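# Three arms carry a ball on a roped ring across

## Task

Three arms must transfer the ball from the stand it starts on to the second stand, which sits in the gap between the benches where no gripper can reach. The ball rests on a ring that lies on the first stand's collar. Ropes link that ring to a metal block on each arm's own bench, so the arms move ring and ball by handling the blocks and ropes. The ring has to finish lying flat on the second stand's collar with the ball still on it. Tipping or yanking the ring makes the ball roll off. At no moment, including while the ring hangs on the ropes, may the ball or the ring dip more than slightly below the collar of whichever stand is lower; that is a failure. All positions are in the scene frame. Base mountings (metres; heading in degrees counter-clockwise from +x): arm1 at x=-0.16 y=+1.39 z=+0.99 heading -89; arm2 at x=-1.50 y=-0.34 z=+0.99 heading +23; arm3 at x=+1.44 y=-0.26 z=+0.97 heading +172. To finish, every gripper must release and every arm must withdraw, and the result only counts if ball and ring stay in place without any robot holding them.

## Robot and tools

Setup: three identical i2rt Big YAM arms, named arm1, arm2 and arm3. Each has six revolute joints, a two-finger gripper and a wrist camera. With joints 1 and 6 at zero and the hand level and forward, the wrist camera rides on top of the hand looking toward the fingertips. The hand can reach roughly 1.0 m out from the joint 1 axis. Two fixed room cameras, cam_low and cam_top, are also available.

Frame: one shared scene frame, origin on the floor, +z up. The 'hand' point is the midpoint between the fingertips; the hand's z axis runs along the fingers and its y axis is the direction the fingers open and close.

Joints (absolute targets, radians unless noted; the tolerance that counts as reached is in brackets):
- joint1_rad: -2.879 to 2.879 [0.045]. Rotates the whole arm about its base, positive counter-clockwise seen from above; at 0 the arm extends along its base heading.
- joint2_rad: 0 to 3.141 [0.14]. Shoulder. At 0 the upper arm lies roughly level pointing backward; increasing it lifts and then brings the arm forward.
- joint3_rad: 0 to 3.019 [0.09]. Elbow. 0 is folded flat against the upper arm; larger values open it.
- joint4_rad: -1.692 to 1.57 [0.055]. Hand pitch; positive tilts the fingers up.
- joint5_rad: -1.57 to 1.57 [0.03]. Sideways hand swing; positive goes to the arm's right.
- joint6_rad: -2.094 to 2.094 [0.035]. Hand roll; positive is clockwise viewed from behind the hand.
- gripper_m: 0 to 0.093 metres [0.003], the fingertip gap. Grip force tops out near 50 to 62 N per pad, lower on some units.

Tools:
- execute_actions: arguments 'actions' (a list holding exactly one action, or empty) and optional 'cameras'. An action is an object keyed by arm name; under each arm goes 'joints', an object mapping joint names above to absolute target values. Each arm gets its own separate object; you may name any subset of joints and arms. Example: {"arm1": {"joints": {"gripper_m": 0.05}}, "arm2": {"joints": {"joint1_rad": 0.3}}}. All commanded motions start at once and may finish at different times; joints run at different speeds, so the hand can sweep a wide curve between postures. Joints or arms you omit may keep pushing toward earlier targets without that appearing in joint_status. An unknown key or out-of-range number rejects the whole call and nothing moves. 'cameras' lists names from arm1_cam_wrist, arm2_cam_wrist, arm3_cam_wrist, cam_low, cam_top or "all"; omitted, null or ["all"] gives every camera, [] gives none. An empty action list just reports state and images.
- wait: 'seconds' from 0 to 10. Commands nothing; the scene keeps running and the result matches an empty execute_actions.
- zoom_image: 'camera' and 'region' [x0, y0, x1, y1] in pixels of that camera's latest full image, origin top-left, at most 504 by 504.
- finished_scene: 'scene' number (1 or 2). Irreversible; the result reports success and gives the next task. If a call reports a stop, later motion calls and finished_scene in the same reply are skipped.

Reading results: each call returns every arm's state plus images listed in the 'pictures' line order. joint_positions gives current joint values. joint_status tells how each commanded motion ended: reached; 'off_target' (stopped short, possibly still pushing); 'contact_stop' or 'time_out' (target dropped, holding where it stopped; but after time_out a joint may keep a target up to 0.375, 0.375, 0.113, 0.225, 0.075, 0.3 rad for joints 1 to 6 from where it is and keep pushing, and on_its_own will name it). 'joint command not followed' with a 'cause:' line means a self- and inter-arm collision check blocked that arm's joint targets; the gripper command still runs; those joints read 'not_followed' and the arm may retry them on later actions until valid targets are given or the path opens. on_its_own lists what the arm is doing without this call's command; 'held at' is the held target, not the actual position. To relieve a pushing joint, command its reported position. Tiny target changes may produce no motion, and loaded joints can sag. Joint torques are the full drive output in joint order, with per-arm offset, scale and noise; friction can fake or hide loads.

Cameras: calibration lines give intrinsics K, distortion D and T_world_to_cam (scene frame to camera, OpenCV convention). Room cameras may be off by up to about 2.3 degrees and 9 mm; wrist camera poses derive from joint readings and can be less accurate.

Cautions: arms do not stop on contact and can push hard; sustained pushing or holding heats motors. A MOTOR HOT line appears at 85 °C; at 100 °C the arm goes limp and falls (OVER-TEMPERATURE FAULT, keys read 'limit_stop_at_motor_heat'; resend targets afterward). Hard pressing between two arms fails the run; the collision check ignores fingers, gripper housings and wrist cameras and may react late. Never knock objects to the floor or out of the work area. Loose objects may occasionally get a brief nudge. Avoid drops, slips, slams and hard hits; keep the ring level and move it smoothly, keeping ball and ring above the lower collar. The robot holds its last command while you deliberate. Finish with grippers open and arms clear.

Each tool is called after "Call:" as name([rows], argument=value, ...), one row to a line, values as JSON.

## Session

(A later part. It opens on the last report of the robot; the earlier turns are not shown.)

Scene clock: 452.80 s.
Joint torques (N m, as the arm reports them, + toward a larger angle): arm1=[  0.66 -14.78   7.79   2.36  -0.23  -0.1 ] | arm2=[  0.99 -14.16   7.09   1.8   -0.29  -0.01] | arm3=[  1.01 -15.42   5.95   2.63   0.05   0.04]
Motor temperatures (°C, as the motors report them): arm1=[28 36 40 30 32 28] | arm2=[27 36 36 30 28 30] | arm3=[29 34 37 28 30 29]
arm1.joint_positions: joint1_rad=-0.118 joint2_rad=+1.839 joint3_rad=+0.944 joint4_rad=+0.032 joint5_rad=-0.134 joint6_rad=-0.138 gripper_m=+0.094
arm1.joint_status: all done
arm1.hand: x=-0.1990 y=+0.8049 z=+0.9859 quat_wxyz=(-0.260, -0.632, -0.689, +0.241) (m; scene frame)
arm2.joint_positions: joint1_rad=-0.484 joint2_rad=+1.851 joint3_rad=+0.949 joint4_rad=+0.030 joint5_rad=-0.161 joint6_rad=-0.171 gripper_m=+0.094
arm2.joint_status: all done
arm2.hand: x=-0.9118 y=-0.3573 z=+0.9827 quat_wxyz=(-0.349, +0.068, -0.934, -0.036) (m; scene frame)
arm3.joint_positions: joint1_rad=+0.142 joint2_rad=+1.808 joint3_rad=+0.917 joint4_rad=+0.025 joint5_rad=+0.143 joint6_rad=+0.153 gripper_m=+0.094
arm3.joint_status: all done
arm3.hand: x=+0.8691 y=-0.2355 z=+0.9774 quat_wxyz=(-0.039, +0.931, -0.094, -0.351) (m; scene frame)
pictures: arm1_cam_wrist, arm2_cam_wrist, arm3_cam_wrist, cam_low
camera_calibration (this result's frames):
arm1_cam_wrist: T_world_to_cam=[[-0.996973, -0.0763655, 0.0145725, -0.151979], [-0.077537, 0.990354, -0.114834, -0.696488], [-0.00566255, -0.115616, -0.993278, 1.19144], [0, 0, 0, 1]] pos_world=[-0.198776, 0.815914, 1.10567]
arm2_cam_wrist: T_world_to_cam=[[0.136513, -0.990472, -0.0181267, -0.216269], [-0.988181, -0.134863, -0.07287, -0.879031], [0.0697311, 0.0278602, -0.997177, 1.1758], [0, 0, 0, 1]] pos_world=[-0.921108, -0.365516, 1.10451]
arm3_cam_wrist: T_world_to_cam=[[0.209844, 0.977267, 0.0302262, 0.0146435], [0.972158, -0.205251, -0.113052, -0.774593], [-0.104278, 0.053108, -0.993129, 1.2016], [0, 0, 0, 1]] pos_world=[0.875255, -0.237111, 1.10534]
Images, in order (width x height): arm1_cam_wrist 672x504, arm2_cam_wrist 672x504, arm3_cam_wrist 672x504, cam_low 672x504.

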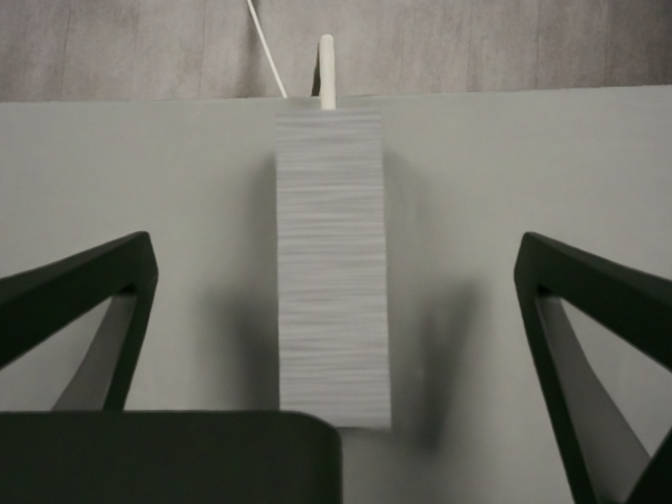

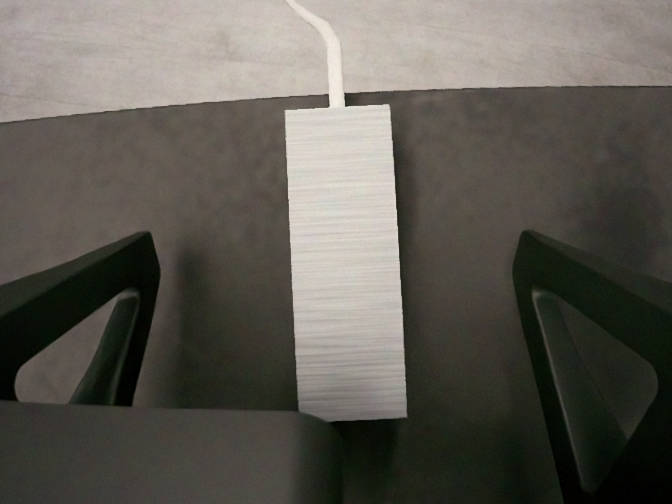

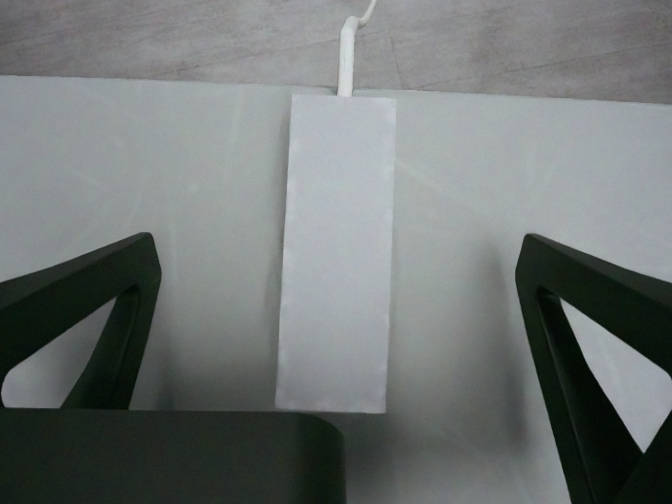

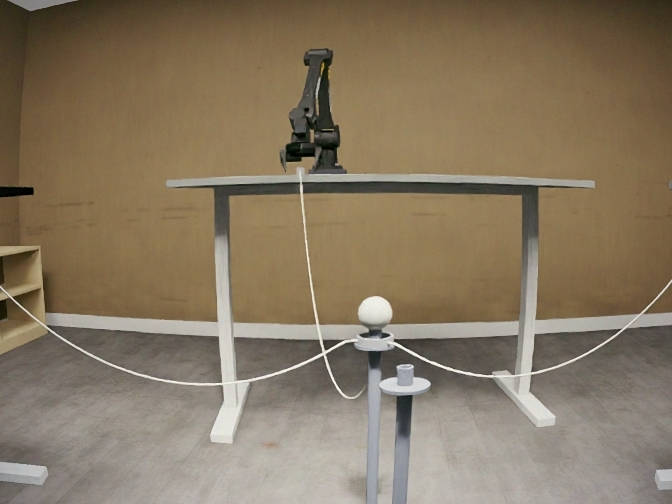

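Call:
execute_actions([
  {"arm1": {"joints": {"joint2_rad": 1.86, "gripper_m": 0.005}}, "arm2": {"joints": {"joint2_rad": 1.88, "gripper_m": 0.005}}, "arm3": {"joints": {"joint2_rad": 1.83, "gripper_m": 0.005}}},
], cameras=["arm1_cam_wrist", "arm2_cam_wrist", "arm3_cam_wrist", "cam_low"])

Scene clock: 463.37 s.
Joint torques (N m, as the arm reports them, + toward a larger angle): arm1=[  0.65 -14.79   7.68   2.3   -0.19  -0.09] | arm2=[  0.89 -14.63   7.17   1.64  -0.27   0.  ] | arm3=[  0.43 -14.86   5.76   2.61  -0.04   0.05]
Motor temperatures (°C, as the motors report them): arm1=[28 35 40 30 32 28] | arm2=[27 36 36 30 28 30] | arm3=[29 34 37 28 30 29]
arm1.joint_positions: joint1_rad=-0.118 joint2_rad=+1.848 joint3_rad=+0.944 joint4_rad=+0.032 joint5_rad=-0.135 joint6_rad=-0.140 gripper_m=+0.024
arm1.joint_status: gripper_m off_target (ended at +0.024, target +0.005); the others done
arm1.hand: x=-0.1988 y=+0.8059 z=+0.9813 quat_wxyz=(-0.258, -0.633, -0.690, +0.238) (m; scene frame)
arm2.joint_positions: joint1_rad=-0.484 joint2_rad=+1.857 joint3_rad=+0.949 joint4_rad=+0.030 joint5_rad=-0.162 joint6_rad=-0.173 gripper_m=+0.024
arm2.joint_status: gripper_m off_target (ended at +0.024, target +0.005); the others done
arm2.hand: x=-0.9126 y=-0.3571 z=+0.9793 quat_wxyz=(-0.346, +0.068, -0.935, -0.037) (m; scene frame)
arm3.joint_positions: joint1_rad=+0.142 joint2_rad=+1.818 joint3_rad=+0.917 joint4_rad=+0.026 joint5_rad=+0.143 joint6_rad=+0.154 gripper_m=+0.024
arm3.joint_status: gripper_m off_target (ended at +0.024, target +0.005); the others done
arm3.hand: x=+0.8702 y=-0.2355 z=+0.9722 quat_wxyz=(-0.040, +0.932, -0.095, -0.347) (m; scene frame)
pictures: arm1_cam_wrist, arm2_cam_wrist, arm3_cam_wrist, cam_low
camera_calibration (this result's frames):
arm1_cam_wrist: T_world_to_cam=[[-0.996885, -0.0777258, 0.0133546, -0.149352], [-0.0787135, 0.991086, -0.107486, -0.706007], [-0.0048811, -0.108203, -0.994117, 1.18199], [0, 0, 0, 1]] pos_world=[-0.198689, 0.815999, 1.10115]
arm2_cam_wrist: T_world_to_cam=[[0.137804, -0.990273, -0.0191939, -0.213702], [-0.988377, -0.136233, -0.0674589, -0.886001], [0.0641879, 0.028267, -0.997537, 1.16794], [0, 0, 0, 1]] pos_world=[-0.921222, -0.36534, 1.10119]
arm3_cam_wrist: T_world_to_cam=[[0.210656, 0.977048, 0.0316438, 0.0123648], [0.972868, -0.206367, -0.104592, -0.785347], [-0.0956615, 0.0528182, -0.994012, 1.18989], [0, 0, 0, 1]] pos_world=[0.875262, -0.236999, 1.10024]
Images, in order (width x height): arm1_cam_wrist 672x504, arm2_cam_wrist 672x504, arm3_cam_wrist 672x504, cam_low 672x504.

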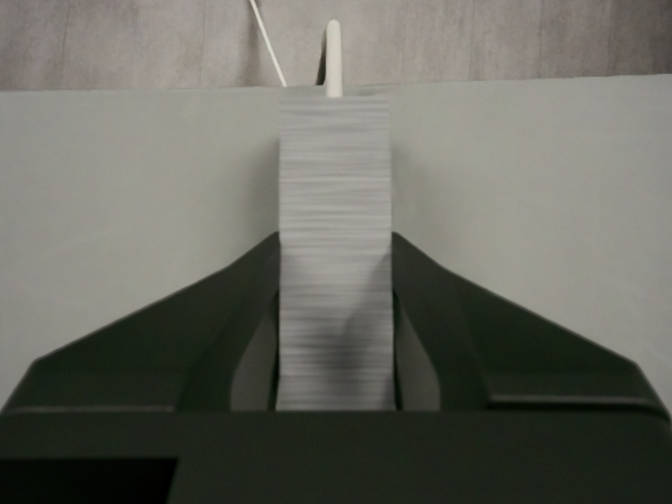

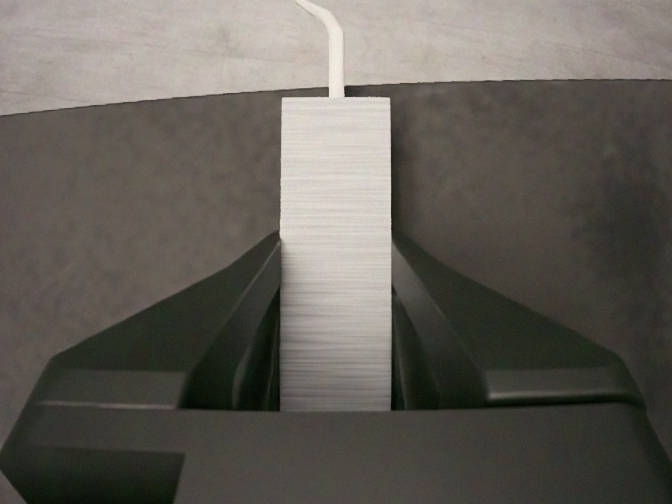

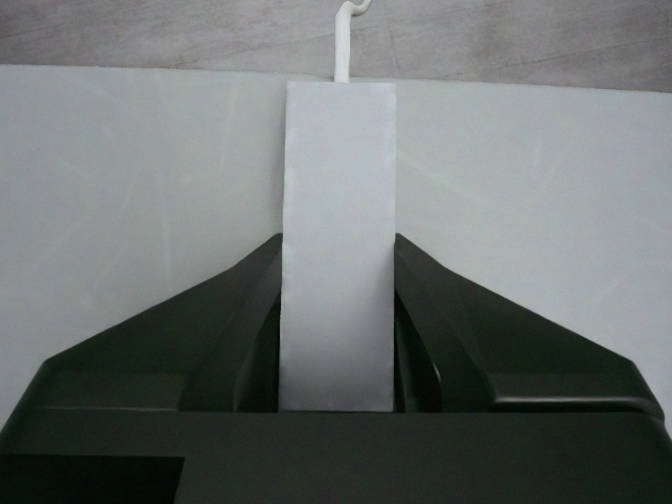

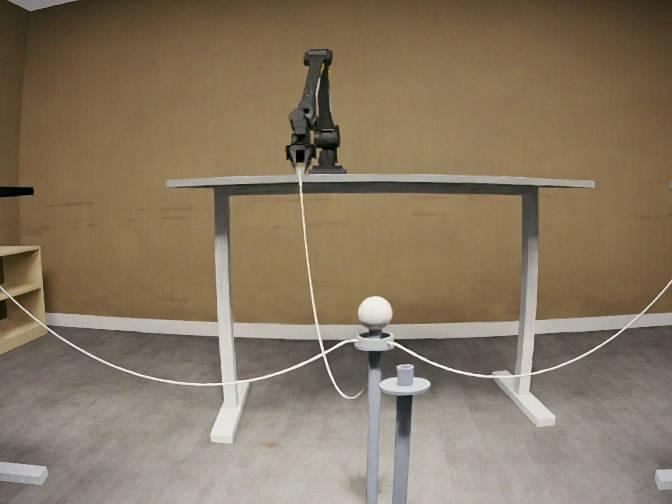

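Call:
execute_actions([
  {"arm1": {"joints": {"joint2_rad": 1.66}}, "arm2": {"joints": {"joint2_rad": 1.70}}, "arm3": {"joints": {"joint2_rad": 1.66}}},
])

Scene clock: 584.50 s.
Joint torques (N m, as the arm reports them, + toward a larger angle): arm1=[  0.73 -14.98  10.57   2.47  -0.2   -0.1 ] | arm2=[  1.32 -15.01   8.91   1.85  -0.23   0.01] | arm3=[  0.72 -16.37   7.4    2.7    0.03   0.06]
Motor temperatures (°C, as the motors report them): arm1=[28 36 39 30 31 28] | arm2=[27 36 36 30 28 30] | arm3=[29 34 37 28 29 29]
arm1.joint_positions: joint1_rad=-0.118 joint2_rad=+1.661 joint3_rad=+0.927 joint4_rad=+0.033 joint5_rad=-0.135 joint6_rad=-0.140 gripper_m=+0.024
arm1.joint_status: all done
arm1.hand: x=-0.1985 y=+0.7970 z=+1.0803 quat_wxyz=(-0.304, -0.606, -0.670, +0.301) (m; scene frame)
arm2.joint_positions: joint1_rad=-0.484 joint2_rad=+1.690 joint3_rad=+0.942 joint4_rad=+0.031 joint5_rad=-0.162 joint6_rad=-0.173 gripper_m=+0.024
arm2.joint_status: all done
arm2.hand: x=-0.8994 y=-0.3591 z=+1.0717 quat_wxyz=(-0.419, +0.073, -0.905, -0.025) (m; scene frame)
arm3.joint_positions: joint1_rad=+0.142 joint2_rad=+1.670 joint3_rad=+0.906 joint4_rad=+0.026 joint5_rad=+0.143 joint6_rad=+0.154 gripper_m=+0.024
arm3.joint_status: all done
arm3.hand: x=+0.8613 y=-0.2354 z=+1.0497 quat_wxyz=(-0.033, +0.907, -0.097, -0.409) (m; scene frame)
pictures: arm1_cam_wrist, arm2_cam_wrist, arm3_cam_wrist, cam_low, cam_top
camera_calibration (this result's frames):
arm1_cam_wrist: T_world_to_cam=[[-0.996181, -0.0750015, 0.0447009, -0.186931], [-0.0843682, 0.958694, -0.271639, -0.484512], [-0.0224811, -0.274373, -0.961361, 1.37305], [0, 0, 0, 1]] pos_world=[-0.196227, 0.827205, 1.19674]
arm2_cam_wrist: T_world_to_cam=[[0.136576, -0.990503, 0.0158329, -0.254404], [-0.96534, -0.136661, -0.222355, -0.680435], [0.222407, 0.0150843, -0.974837, 1.37254], [0, 0, 0, 1]] pos_world=[-0.92737, -0.36568, 1.19074]
arm3_cam_wrist: T_world_to_cam=[[0.213055, 0.977038, 0.00210272, 0.040715], [0.94965, -0.206576, -0.235568, -0.611157], [-0.229725, 0.0521858, -0.971856, 1.35809], [0, 0, 0, 1]] pos_world=[0.883696, -0.236903, 1.17581]
Images, in order (width x height): arm1_cam_wrist 672x504, arm2_cam_wrist 672x504, arm3_cam_wrist 672x504, cam_low 672x504, cam_top 672x504.

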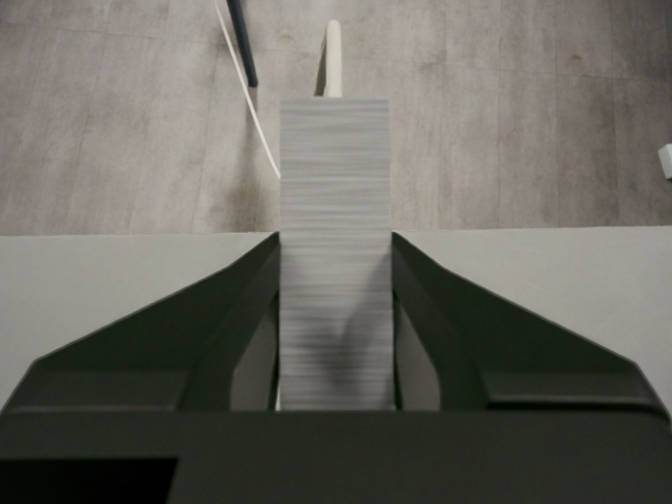

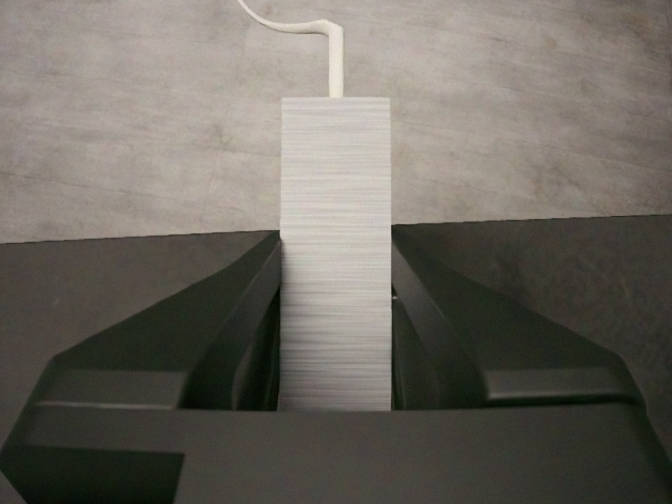

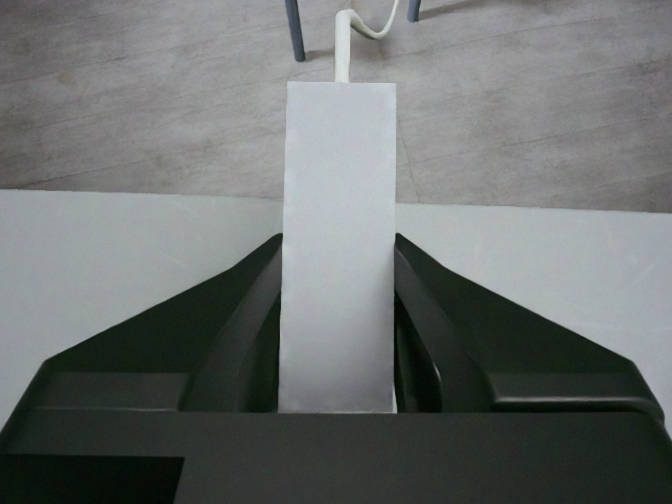

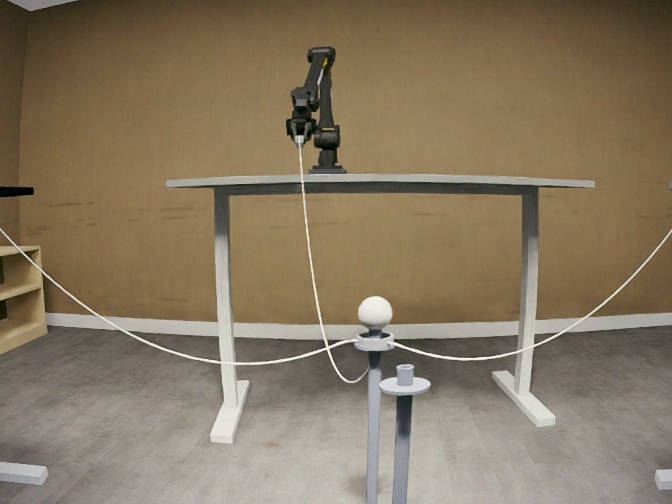

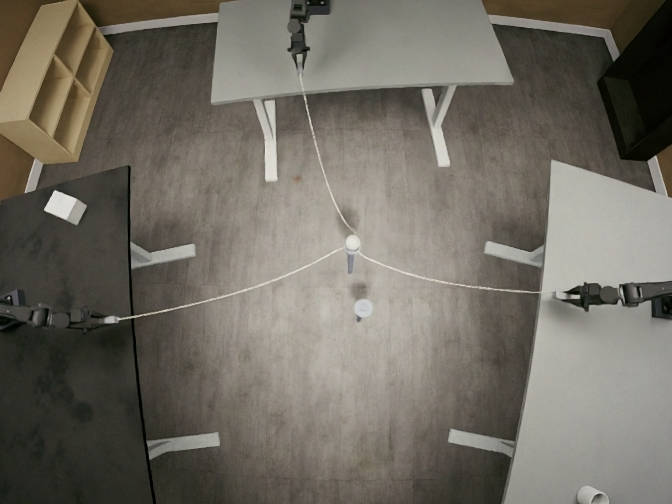

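Call:
execute_actions([
  {"arm1": {"joints": {"joint1_rad": 0.3, "joint2_rad": 1.45, "joint3_rad": 1.07, "joint4_rad": -0.45, "joint5_rad": 0.0, "joint6_rad": 0.0}}, "arm2": {"joints": {"joint1_rad": -0.331, "joint2_rad": 1.539, "joint3_rad": 0.858, "joint4_rad": -0.165, "joint5_rad": 0.0, "joint6_rad": 0.0}}, "arm3": {"joints": {"joint1_rad": -0.016, "joint2_rad": 1.505, "joint3_rad": 0.842, "joint4_rad": -0.172, "joint5_rad": 0.0, "joint6_rad": 0.0}}},
], cameras=["cam_low", "cam_top"])

Scene clock: 621.17 s.
Joint torques (N m, as the arm reports them, + toward a larger angle): arm1=[ -0.25 -13.16  12.94   1.34   0.01   0.14] | arm2=[ -0.48 -12.91   9.17   1.08   0.02   0.21] | arm3=[  1.37 -14.73   7.58   1.27  -0.18  -0.11]
Motor temperatures (°C, as the motors report them): arm1=[28 36 41 30 31 28] | arm2=[27 36 37 30 28 30] | arm3=[29 35 38 28 29 29]
arm1.joint_positions: joint1_rad=+0.303 joint2_rad=+1.452 joint3_rad=+1.038 joint4_rad=-0.445 joint5_rad=-0.002 joint6_rad=-0.013 gripper_m=+0.024
arm1.joint_status: all done
arm1.hand: x=+0.0151 y=+0.8630 z=+1.1634 quat_wxyz=(-0.278, -0.543, -0.763, +0.213) (m; scene frame)
arm2.joint_positions: joint1_rad=-0.324 joint2_rad=+1.539 joint3_rad=+0.847 joint4_rad=-0.160 joint5_rad=-0.002 joint6_rad=-0.011 gripper_m=+0.024
arm2.joint_status: all done
arm2.hand: x=-0.9656 y=-0.2956 z=+1.0761 quat_wxyz=(-0.352, +0.041, -0.935, -0.017) (m; scene frame)
arm3.joint_positions: joint1_rad=-0.026 joint2_rad=+1.524 joint3_rad=+0.828 joint4_rad=-0.162 joint5_rad=+0.002 joint6_rad=+0.008 gripper_m=+0.024
arm3.joint_status: all done
arm3.hand: x=+0.9261 y=-0.1711 z=+1.0585 quat_wxyz=(-0.028, +0.933, -0.081, -0.350) (m; scene frame)
pictures: cam_low, cam_top
Images, in order (width x height): cam_low 672x504, cam_top 672x504.

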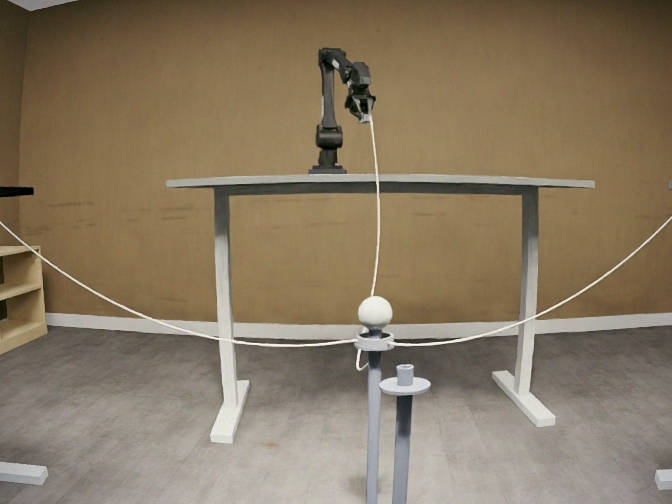

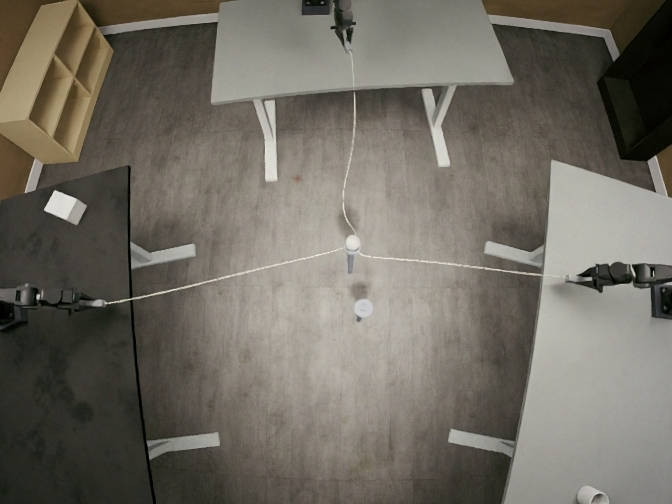

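Call:
execute_actions([
  {"arm1": {"joints": {"joint1_rad": 0.64, "joint2_rad": 1.20, "joint3_rad": 1.175, "joint4_rad": -0.822}}},
], cameras=["cam_low", "cam_top"])

Scene clock: 636.77 s.
Joint torques (N m, as the arm reports them, + toward a larger angle): arm1=[ -0.25 -10.65  14.83   1.18   0.02   0.13] | arm2=[ -0.41 -12.96   9.11   1.09   0.06   0.2 ] | arm3=[  1.09 -14.61   7.74   1.44  -0.21  -0.1 ]
Motor temperatures (°C, as the motors report them): arm1=[28 35 43 30 31 28] | arm2=[27 36 37 30 28 30] | arm3=[29 34 38 28 29 29]
arm1.joint_positions: joint1_rad=+0.646 joint2_rad=+1.202 joint3_rad=+1.131 joint4_rad=-0.816 joint5_rad=-0.003 joint6_rad=-0.011 gripper_m=+0.024
arm1.joint_status: all done
arm1.hand: x=+0.1415 y=+1.0073 z=+1.2763 quat_wxyz=(-0.296, -0.409, -0.849, +0.155) (m; scene frame)
arm2.joint_positions: joint1_rad=-0.324 joint2_rad=+1.539 joint3_rad=+0.847 joint4_rad=-0.160 joint5_rad=-0.002 joint6_rad=-0.011 gripper_m=+0.024
arm2.joint_status: not commanded
arm2.hand: x=-0.9656 y=-0.2956 z=+1.0761 quat_wxyz=(-0.352, +0.040, -0.935, -0.017) (m; scene frame)
arm3.joint_positions: joint1_rad=-0.026 joint2_rad=+1.524 joint3_rad=+0.828 joint4_rad=-0.162 joint5_rad=+0.002 joint6_rad=+0.008 gripper_m=+0.024
arm3.joint_status: not commanded
arm3.hand: x=+0.9261 y=-0.1711 z=+1.0585 quat_wxyz=(-0.028, +0.933, -0.081, -0.350) (m; scene frame)
pictures: cam_low, cam_top
Images, in order (width x height): cam_low 672x504, cam_top 672x504.

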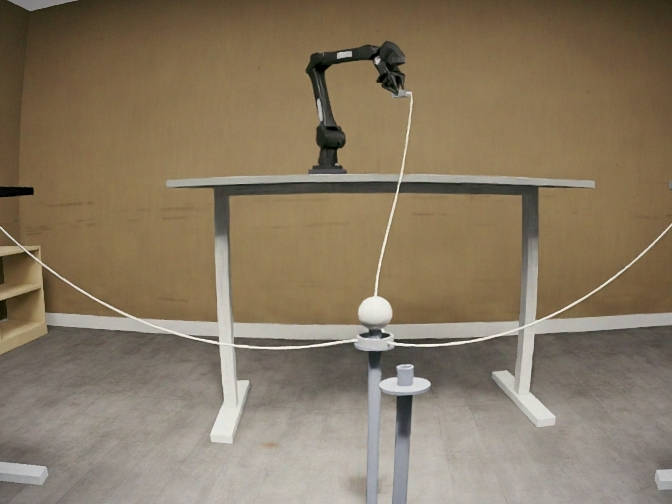

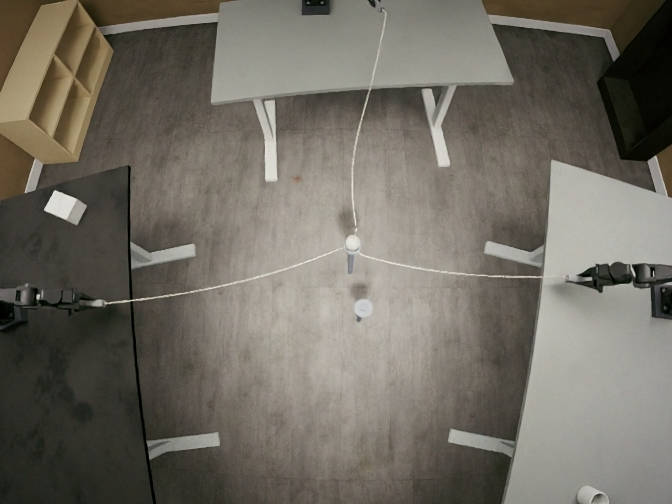

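Call:
zoom_image(camera="cam_low", region=[0, 200, 400, 380])

Call:
zoom_image(camera="cam_low", region=[340, 200, 672, 380])

Call:
execute_actions(actions=[], cameras=["cam_low", "cam_top"])

Region (0, 200, 400, 380) of cam_low's 672x504 image, scaled by 1.260, with more detail than that image has; it fills the top 227 rows of this view, and the rest is white.

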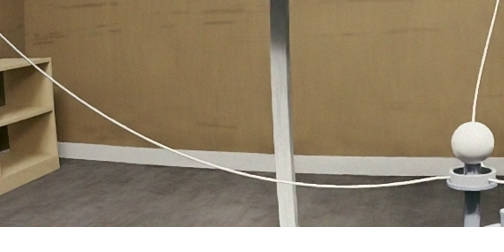

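Region (340, 200, 672, 380) of cam_low's 672x504 image, scaled by 1.518, with more detail than that image has; it fills the top 273 rows of this view, and the rest is white.

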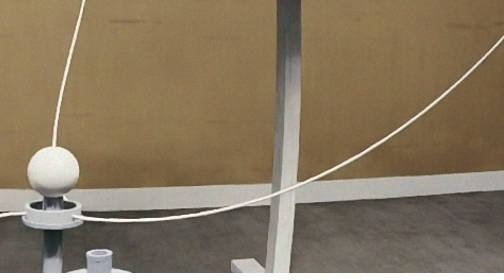

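Scene clock: 642.03 s.
Joint torques (N m, as the arm reports them, + toward a larger angle): arm1=[ -0.32 -10.39  14.91   1.27   0.03   0.12] | arm2=[ -0.18 -13.04   9.19   1.18   0.05   0.22] | arm3=[  1.15 -15.07   7.71   1.26  -0.18  -0.09]
Motor temperatures (°C, as the motors report them): arm1=[28 35 44 29 31 28] | arm2=[27 36 37 30 28 30] | arm3=[29 34 38 28 29 29]
arm1.joint_positions: joint1_rad=+0.646 joint2_rad=+1.202 joint3_rad=+1.131 joint4_rad=-0.816 joint5_rad=-0.003 joint6_rad=-0.011 gripper_m=+0.024
arm1.joint_status: all done
arm1.hand: x=+0.1415 y=+1.0073 z=+1.2763 quat_wxyz=(-0.296, -0.409, -0.849, +0.155) (m; scene frame)
arm2.joint_positions: joint1_rad=-0.324 joint2_rad=+1.539 joint3_rad=+0.847 joint4_rad=-0.160 joint5_rad=-0.002 joint6_rad=-0.011 gripper_m=+0.024
arm2.joint_status: not commanded
arm2.hand: x=-0.9656 y=-0.2956 z=+1.0761 quat_wxyz=(-0.352, +0.040, -0.935, -0.017) (m; scene frame)
arm3.joint_positions: joint1_rad=-0.026 joint2_rad=+1.524 joint3_rad=+0.828 joint4_rad=-0.162 joint5_rad=+0.002 joint6_rad=+0.008 gripper_m=+0.024
arm3.joint_status: not commanded
arm3.hand: x=+0.9261 y=-0.1711 z=+1.0585 quat_wxyz=(-0.028, +0.933, -0.081, -0.350) (m; scene frame)
pictures: cam_low, cam_top
Images, in order (width x height): cam_low 672x504, cam_top 672x504.

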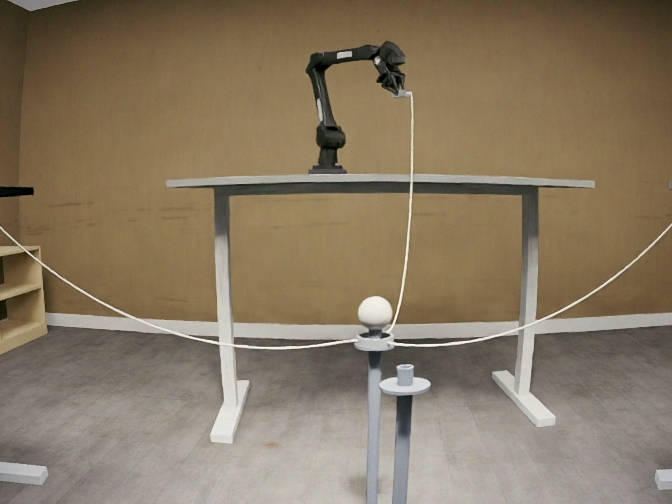

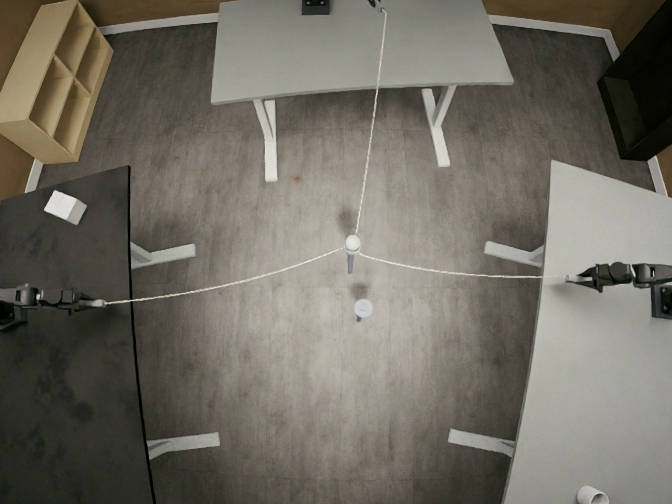

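Call:
execute_actions([
  {"arm1": {"joints": {"joint1_rad": 0.75, "joint2_rad": 1.068, "joint3_rad": 0.99, "joint4_rad": -0.75}}, "arm2": {"joints": {"joint1_rad": -0.37, "joint2_rad": 1.48, "joint3_rad": 0.808, "joint4_rad": -0.19}}, "arm3": {"joints": {"joint1_rad": 0.015, "joint2_rad": 1.457, "joint3_rad": 0.79, "joint4_rad": -0.185}}},
], cameras=["cam_low", "cam_top"])

Scene clock: 689.83 s.
Joint torques (N m, as the arm reports them, + toward a larger angle): arm1=[-0.44 -9.09 12.73  2.56 -0.05  0.13] | arm2=[  0.12 -13.32   8.63   1.18   0.01   0.21] | arm3=[  0.93 -14.74   7.41   1.49  -0.16  -0.11]
Motor temperatures (°C, as the motors report them): arm1=[28 35 47 29 31 28] | arm2=[27 36 38 30 28 30] | arm3=[29 34 38 28 29 29]
arm1.joint_positions: joint1_rad=+0.758 joint2_rad=+1.077 joint3_rad=+0.971 joint4_rad=-0.777 joint5_rad=+0.000 joint6_rad=-0.011 gripper_m=+0.024
arm1.joint_status: all done
arm1.hand: x=+0.1496 y=+1.0760 z=+1.2510 quat_wxyz=(-0.305, -0.361, -0.870, +0.139) (m; scene frame)
arm2.joint_positions: joint1_rad=-0.370 joint2_rad=+1.491 joint3_rad=+0.803 joint4_rad=-0.188 joint5_rad=-0.001 joint6_rad=-0.010 gripper_m=+0.024
arm2.joint_status: all done
arm2.hand: x=-0.9861 y=-0.3206 z=+1.0753 quat_wxyz=(-0.341, +0.019, -0.940, -0.009) (m; scene frame)
arm3.joint_positions: joint1_rad=+0.011 joint2_rad=+1.492 joint3_rad=+0.781 joint4_rad=-0.178 joint5_rad=+0.002 joint6_rad=+0.008 gripper_m=+0.024
arm3.joint_status: all done
arm3.hand: x=+0.9445 y=-0.1932 z=+1.0511 quat_wxyz=(-0.020, +0.939, -0.064, -0.337) (m; scene frame)
pictures: cam_low, cam_top
Images, in order (width x height): cam_low 672x504, cam_top 672x504.

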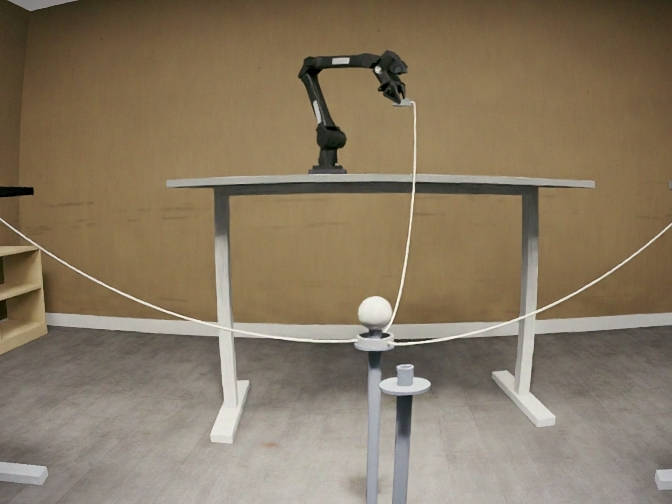

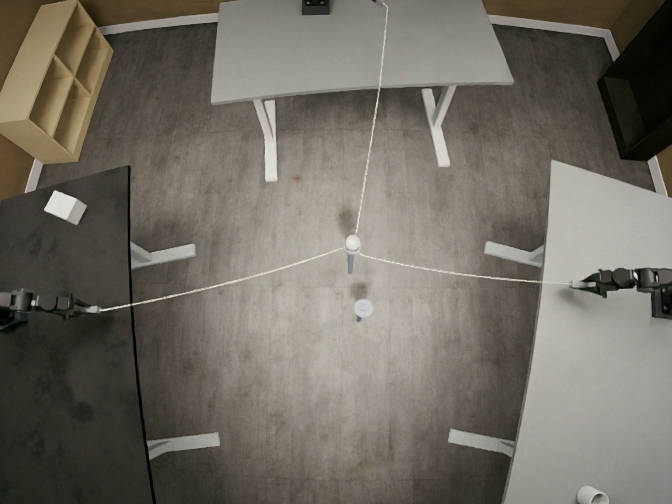

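Call:
execute_actions(actions=[], cameras=["cam_low", "cam_top", "arm1_cam_wrist"])

Call:
zoom_image(camera="cam_low", region=[330, 80, 480, 360])

Call:
zoom_image(camera="cam_top", region=[300, 0, 450, 270])

Scene clock: 694.83 s.
Joint torques (N m, as the arm reports them, + toward a larger angle): arm1=[-0.49 -9.08 12.66  2.56 -0.05  0.13] | arm2=[  0.59 -13.1    8.73   1.13  -0.02   0.19] | arm3=[  0.7  -15.68   7.17   1.36  -0.13  -0.1 ]
Motor temperatures (°C, as the motors report them): arm1=[28 35 46 30 31 28] | arm2=[27 36 38 30 28 30] | arm3=[29 34 38 28 29 29]
arm1.joint_positions: joint1_rad=+0.758 joint2_rad=+1.077 joint3_rad=+0.971 joint4_rad=-0.777 joint5_rad=+0.000 joint6_rad=-0.011 gripper_m=+0.024
arm1.joint_status: all done
arm1.hand: x=+0.1496 y=+1.0760 z=+1.2510 quat_wxyz=(-0.305, -0.361, -0.870, +0.139) (m; scene frame)
arm2.joint_positions: joint1_rad=-0.370 joint2_rad=+1.491 joint3_rad=+0.803 joint4_rad=-0.188 joint5_rad=-0.001 joint6_rad=-0.010 gripper_m=+0.024
arm2.joint_status: all done
arm2.hand: x=-0.9861 y=-0.3206 z=+1.0753 quat_wxyz=(-0.341, +0.019, -0.940, -0.009) (m; scene frame)
arm3.joint_positions: joint1_rad=+0.011 joint2_rad=+1.492 joint3_rad=+0.781 joint4_rad=-0.178 joint5_rad=+0.002 joint6_rad=+0.008 gripper_m=+0.024
arm3.joint_status: all done
arm3.hand: x=+0.9445 y=-0.1932 z=+1.0511 quat_wxyz=(-0.020, +0.939, -0.064, -0.337) (m; scene frame)
pictures: arm1_cam_wrist, cam_low, cam_top
camera_calibration (this result's frames):
arm1_cam_wrist: T_world_to_cam=[[-0.717606, -0.695631, 0.0337453, 0.812906], [-0.69589, 0.714246, -0.0747642, -0.568059], [0.0279059, -0.0771342, -0.99663, 1.44583], [0, 0, 0, 1]] pos_world=[0.147692, 1.08274, 1.37106]
Images, in order (width x height): arm1_cam_wrist 672x504, cam_low 672x504, cam_top 672x504.

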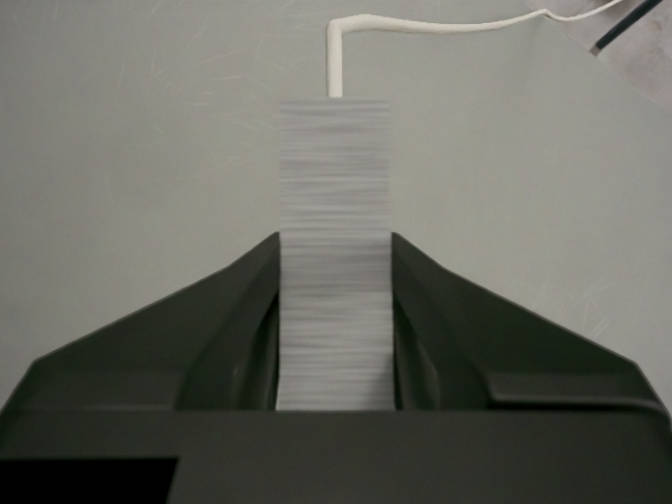

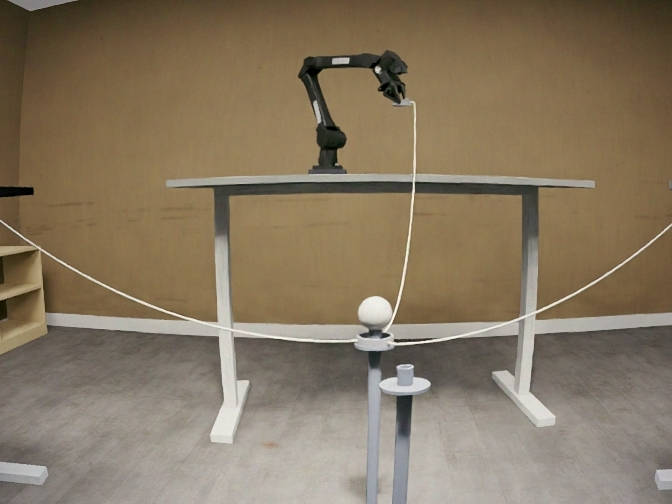

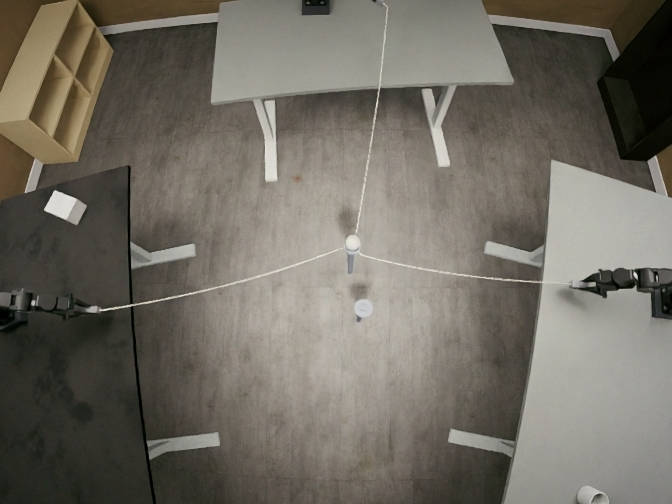

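Region (330, 80, 480, 360) of cam_low's 672x504 image, scaled by 1.800, with more detail than that image has; it fills the left 270 columns of this view, and the rest is white.

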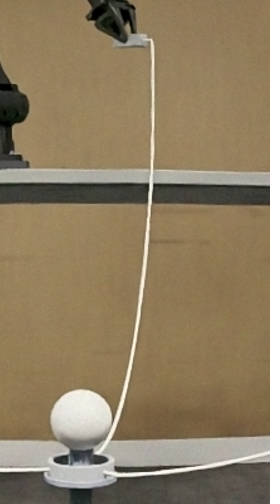

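Region (300, 0, 450, 270) of cam_top's 672x504 image, scaled by 1.867, with more detail than that image has.

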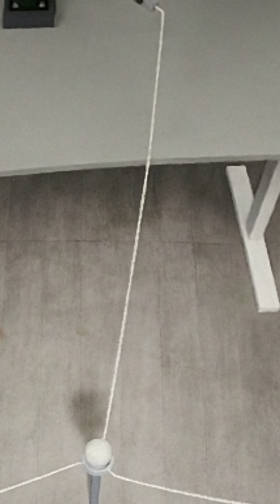

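Call:
execute_actions([
  {"arm1": {"joints": {"joint2_rad": 1.018, "joint3_rad": 1.04}}},
], cameras=["cam_low", "cam_top", "arm1_cam_wrist"])

Call:
zoom_image(camera="cam_low", region=[60, 250, 360, 360])

Call:
zoom_image(camera="cam_low", region=[380, 250, 672, 360])

Scene clock: 722.33 s.
Joint torques (N m, as the arm reports them, + toward a larger angle): arm1=[-0.51 -9.16 17.18  2.62 -0.05  0.13] | arm2=[  0.33 -13.49   8.72   1.14  -0.01   0.19] | arm3=[  0.66 -15.88   7.3    1.29  -0.2   -0.12]
Motor temperatures (°C, as the motors report them): arm1=[28 34 46 30 31 28] | arm2=[27 36 38 30 28 30] | arm3=[29 35 38 28 29 29]
arm1.joint_positions: joint1_rad=+0.758 joint2_rad=+1.034 joint3_rad=+0.971 joint4_rad=-0.777 joint5_rad=+0.000 joint6_rad=-0.011 gripper_m=+0.024
arm1.joint_status: all done
arm1.hand: x=+0.1455 y=+1.0806 z=+1.2690 quat_wxyz=(-0.324, -0.358, -0.863, +0.147) (m; scene frame)
arm2.joint_positions: joint1_rad=-0.370 joint2_rad=+1.491 joint3_rad=+0.803 joint4_rad=-0.188 joint5_rad=-0.001 joint6_rad=-0.010 gripper_m=+0.024
arm2.joint_status: not commanded
arm2.hand: x=-0.9861 y=-0.3206 z=+1.0753 quat_wxyz=(-0.341, +0.019, -0.940, -0.009) (m; scene frame)
arm3.joint_positions: joint1_rad=+0.011 joint2_rad=+1.492 joint3_rad=+0.781 joint4_rad=-0.178 joint5_rad=+0.002 joint6_rad=+0.008 gripper_m=+0.024
arm3.joint_status: not commanded
arm3.hand: x=+0.9445 y=-0.1932 z=+1.0511 quat_wxyz=(-0.020, +0.939, -0.064, -0.337) (m; scene frame)
pictures: arm1_cam_wrist, cam_low, cam_top
camera_calibration (this result's frames):
arm1_cam_wrist: T_world_to_cam=[[-0.718153, -0.695064, 0.0338131, 0.811973], [-0.693463, 0.710757, -0.118041, -0.514563], [0.0580128, -0.108219, -0.992433, 1.48812], [0, 0, 0, 1]] pos_world=[0.13996, 1.09115, 1.38867]
Images, in order (width x height): arm1_cam_wrist 672x504, cam_low 672x504, cam_top 672x504.

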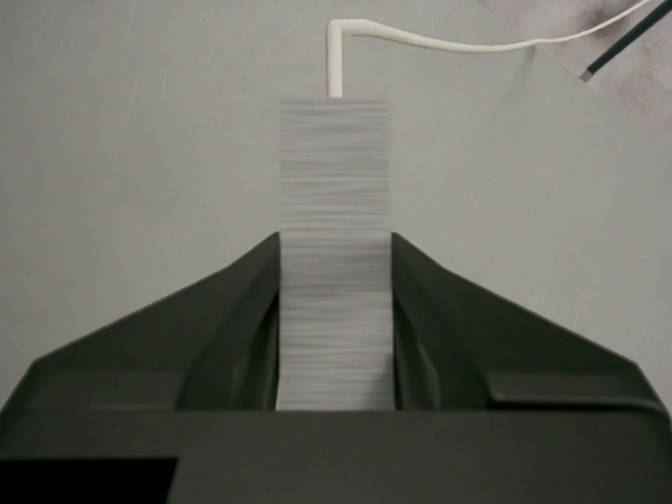

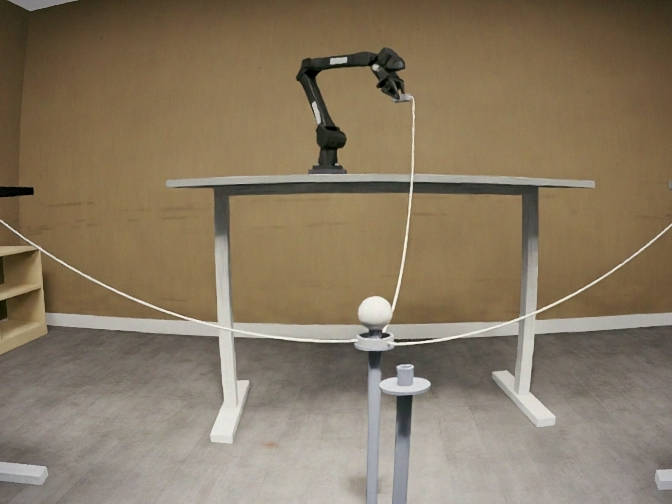

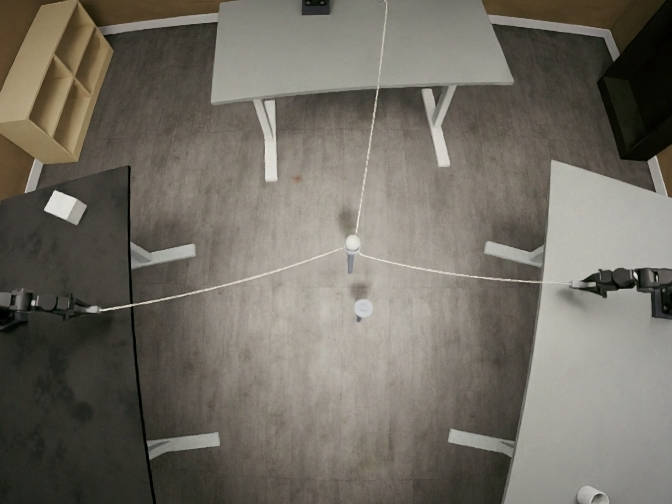

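Region (60, 250, 360, 360) of cam_low's 672x504 image, scaled by 1.680, with more detail than that image has; it fills the top 185 rows of this view, and the rest is white.

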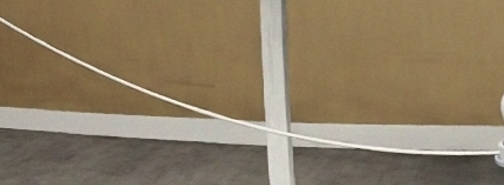

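Region (380, 250, 672, 360) of cam_low's 672x504 image, scaled by 1.726, with more detail than that image has; it fills the top 190 rows of this view, and the rest is white.

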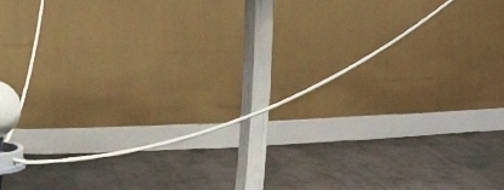

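Call:
execute_actions([
  {"arm1": {"joints": {"joint1_rad": 0.822, "joint3_rad": 1.0}}, "arm2": {"joints": {"joint2_rad": 1.418, "joint3_rad": 0.764}}, "arm3": {"joints": {"joint2_rad": 1.404, "joint3_rad": 0.762}}},
], cameras=["cam_low", "cam_top", "arm1_cam_wrist"])

Call:
zoom_image(camera="cam_low", region=[325, 280, 435, 370])

Scene clock: 811.17 s.
Joint torques (N m, as the arm reports them, + toward a larger angle): arm1=[ 0.28 -9.11 13.65  2.61 -0.06  0.13] | arm2=[  0.7  -11.82   8.84   1.25   0.     0.2 ] | arm3=[  0.27 -13.75   7.42   1.52  -0.17  -0.12]
Motor temperatures (°C, as the motors report them): arm1=[28 34 54 30 31 28] | arm2=[27 36 38 30 28 30] | arm3=[29 35 38 28 29 29]
arm1.joint_positions: joint1_rad=+0.823 joint2_rad=+1.034 joint3_rad=+0.971 joint4_rad=-0.777 joint5_rad=+0.000 joint6_rad=-0.011 gripper_m=+0.024
arm1.joint_status: all done
arm1.hand: x=+0.1649 y=+1.1007 z=+1.2686 quat_wxyz=(-0.328, -0.330, -0.875, +0.137) (m; scene frame)
arm2.joint_positions: joint1_rad=-0.370 joint2_rad=+1.425 joint3_rad=+0.759 joint4_rad=-0.189 joint5_rad=-0.001 joint6_rad=-0.010 gripper_m=+0.024
arm2.joint_status: all done
arm2.hand: x=-1.0019 y=-0.3213 z=+1.0869 quat_wxyz=(-0.351, +0.019, -0.936, -0.009) (m; scene frame)
arm3.joint_positions: joint1_rad=+0.011 joint2_rad=+1.430 joint3_rad=+0.754 joint4_rad=-0.178 joint5_rad=+0.002 joint6_rad=+0.008 gripper_m=+0.024
arm3.joint_status: all done
arm3.hand: x=+0.9535 y=-0.1943 z=+1.0680 quat_wxyz=(-0.021, +0.933, -0.063, -0.352) (m; scene frame)
pictures: arm1_cam_wrist, cam_low, cam_top
camera_calibration (this result's frames):
arm1_cam_wrist: T_world_to_cam=[[-0.671768, -0.739989, 0.0338162, 0.881688], [-0.73798, 0.664595, -0.117045, -0.458456], [0.0641379, -0.103583, -0.992551, 1.48277], [0, 0, 0, 1]] pos_world=[0.158857, 1.11072, 1.38824]
Images, in order (width x height): arm1_cam_wrist 672x504, cam_low 672x504, cam_top 672x504.

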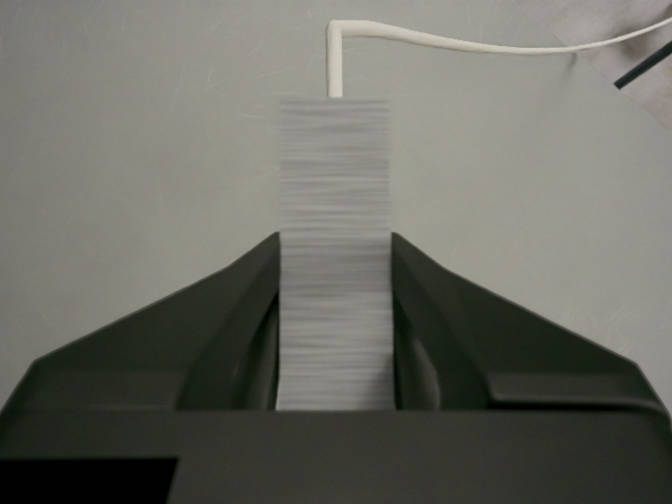

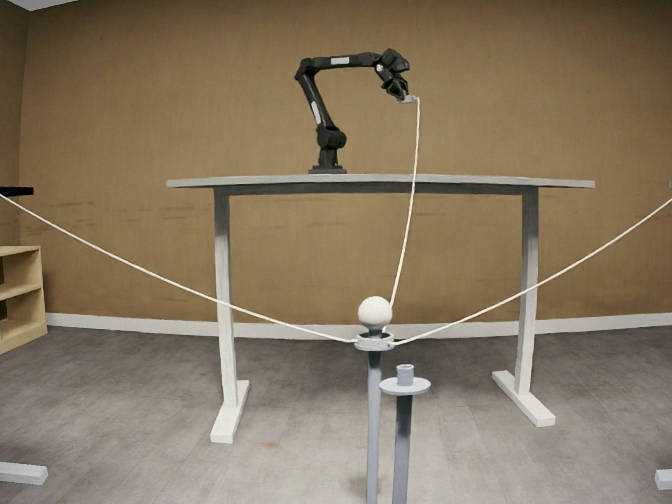

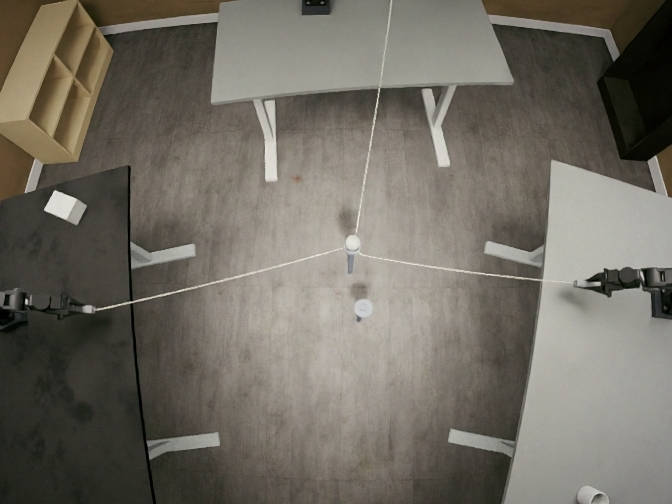

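Region (325, 280, 435, 370) of cam_low's 672x504 image, scaled by 4.582, with more detail than that image has; it fills the top 412 rows of this view, and the rest is white.

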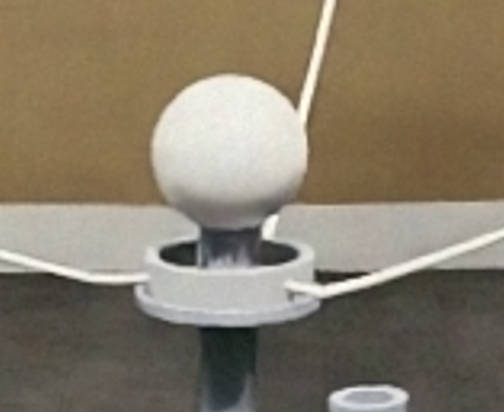

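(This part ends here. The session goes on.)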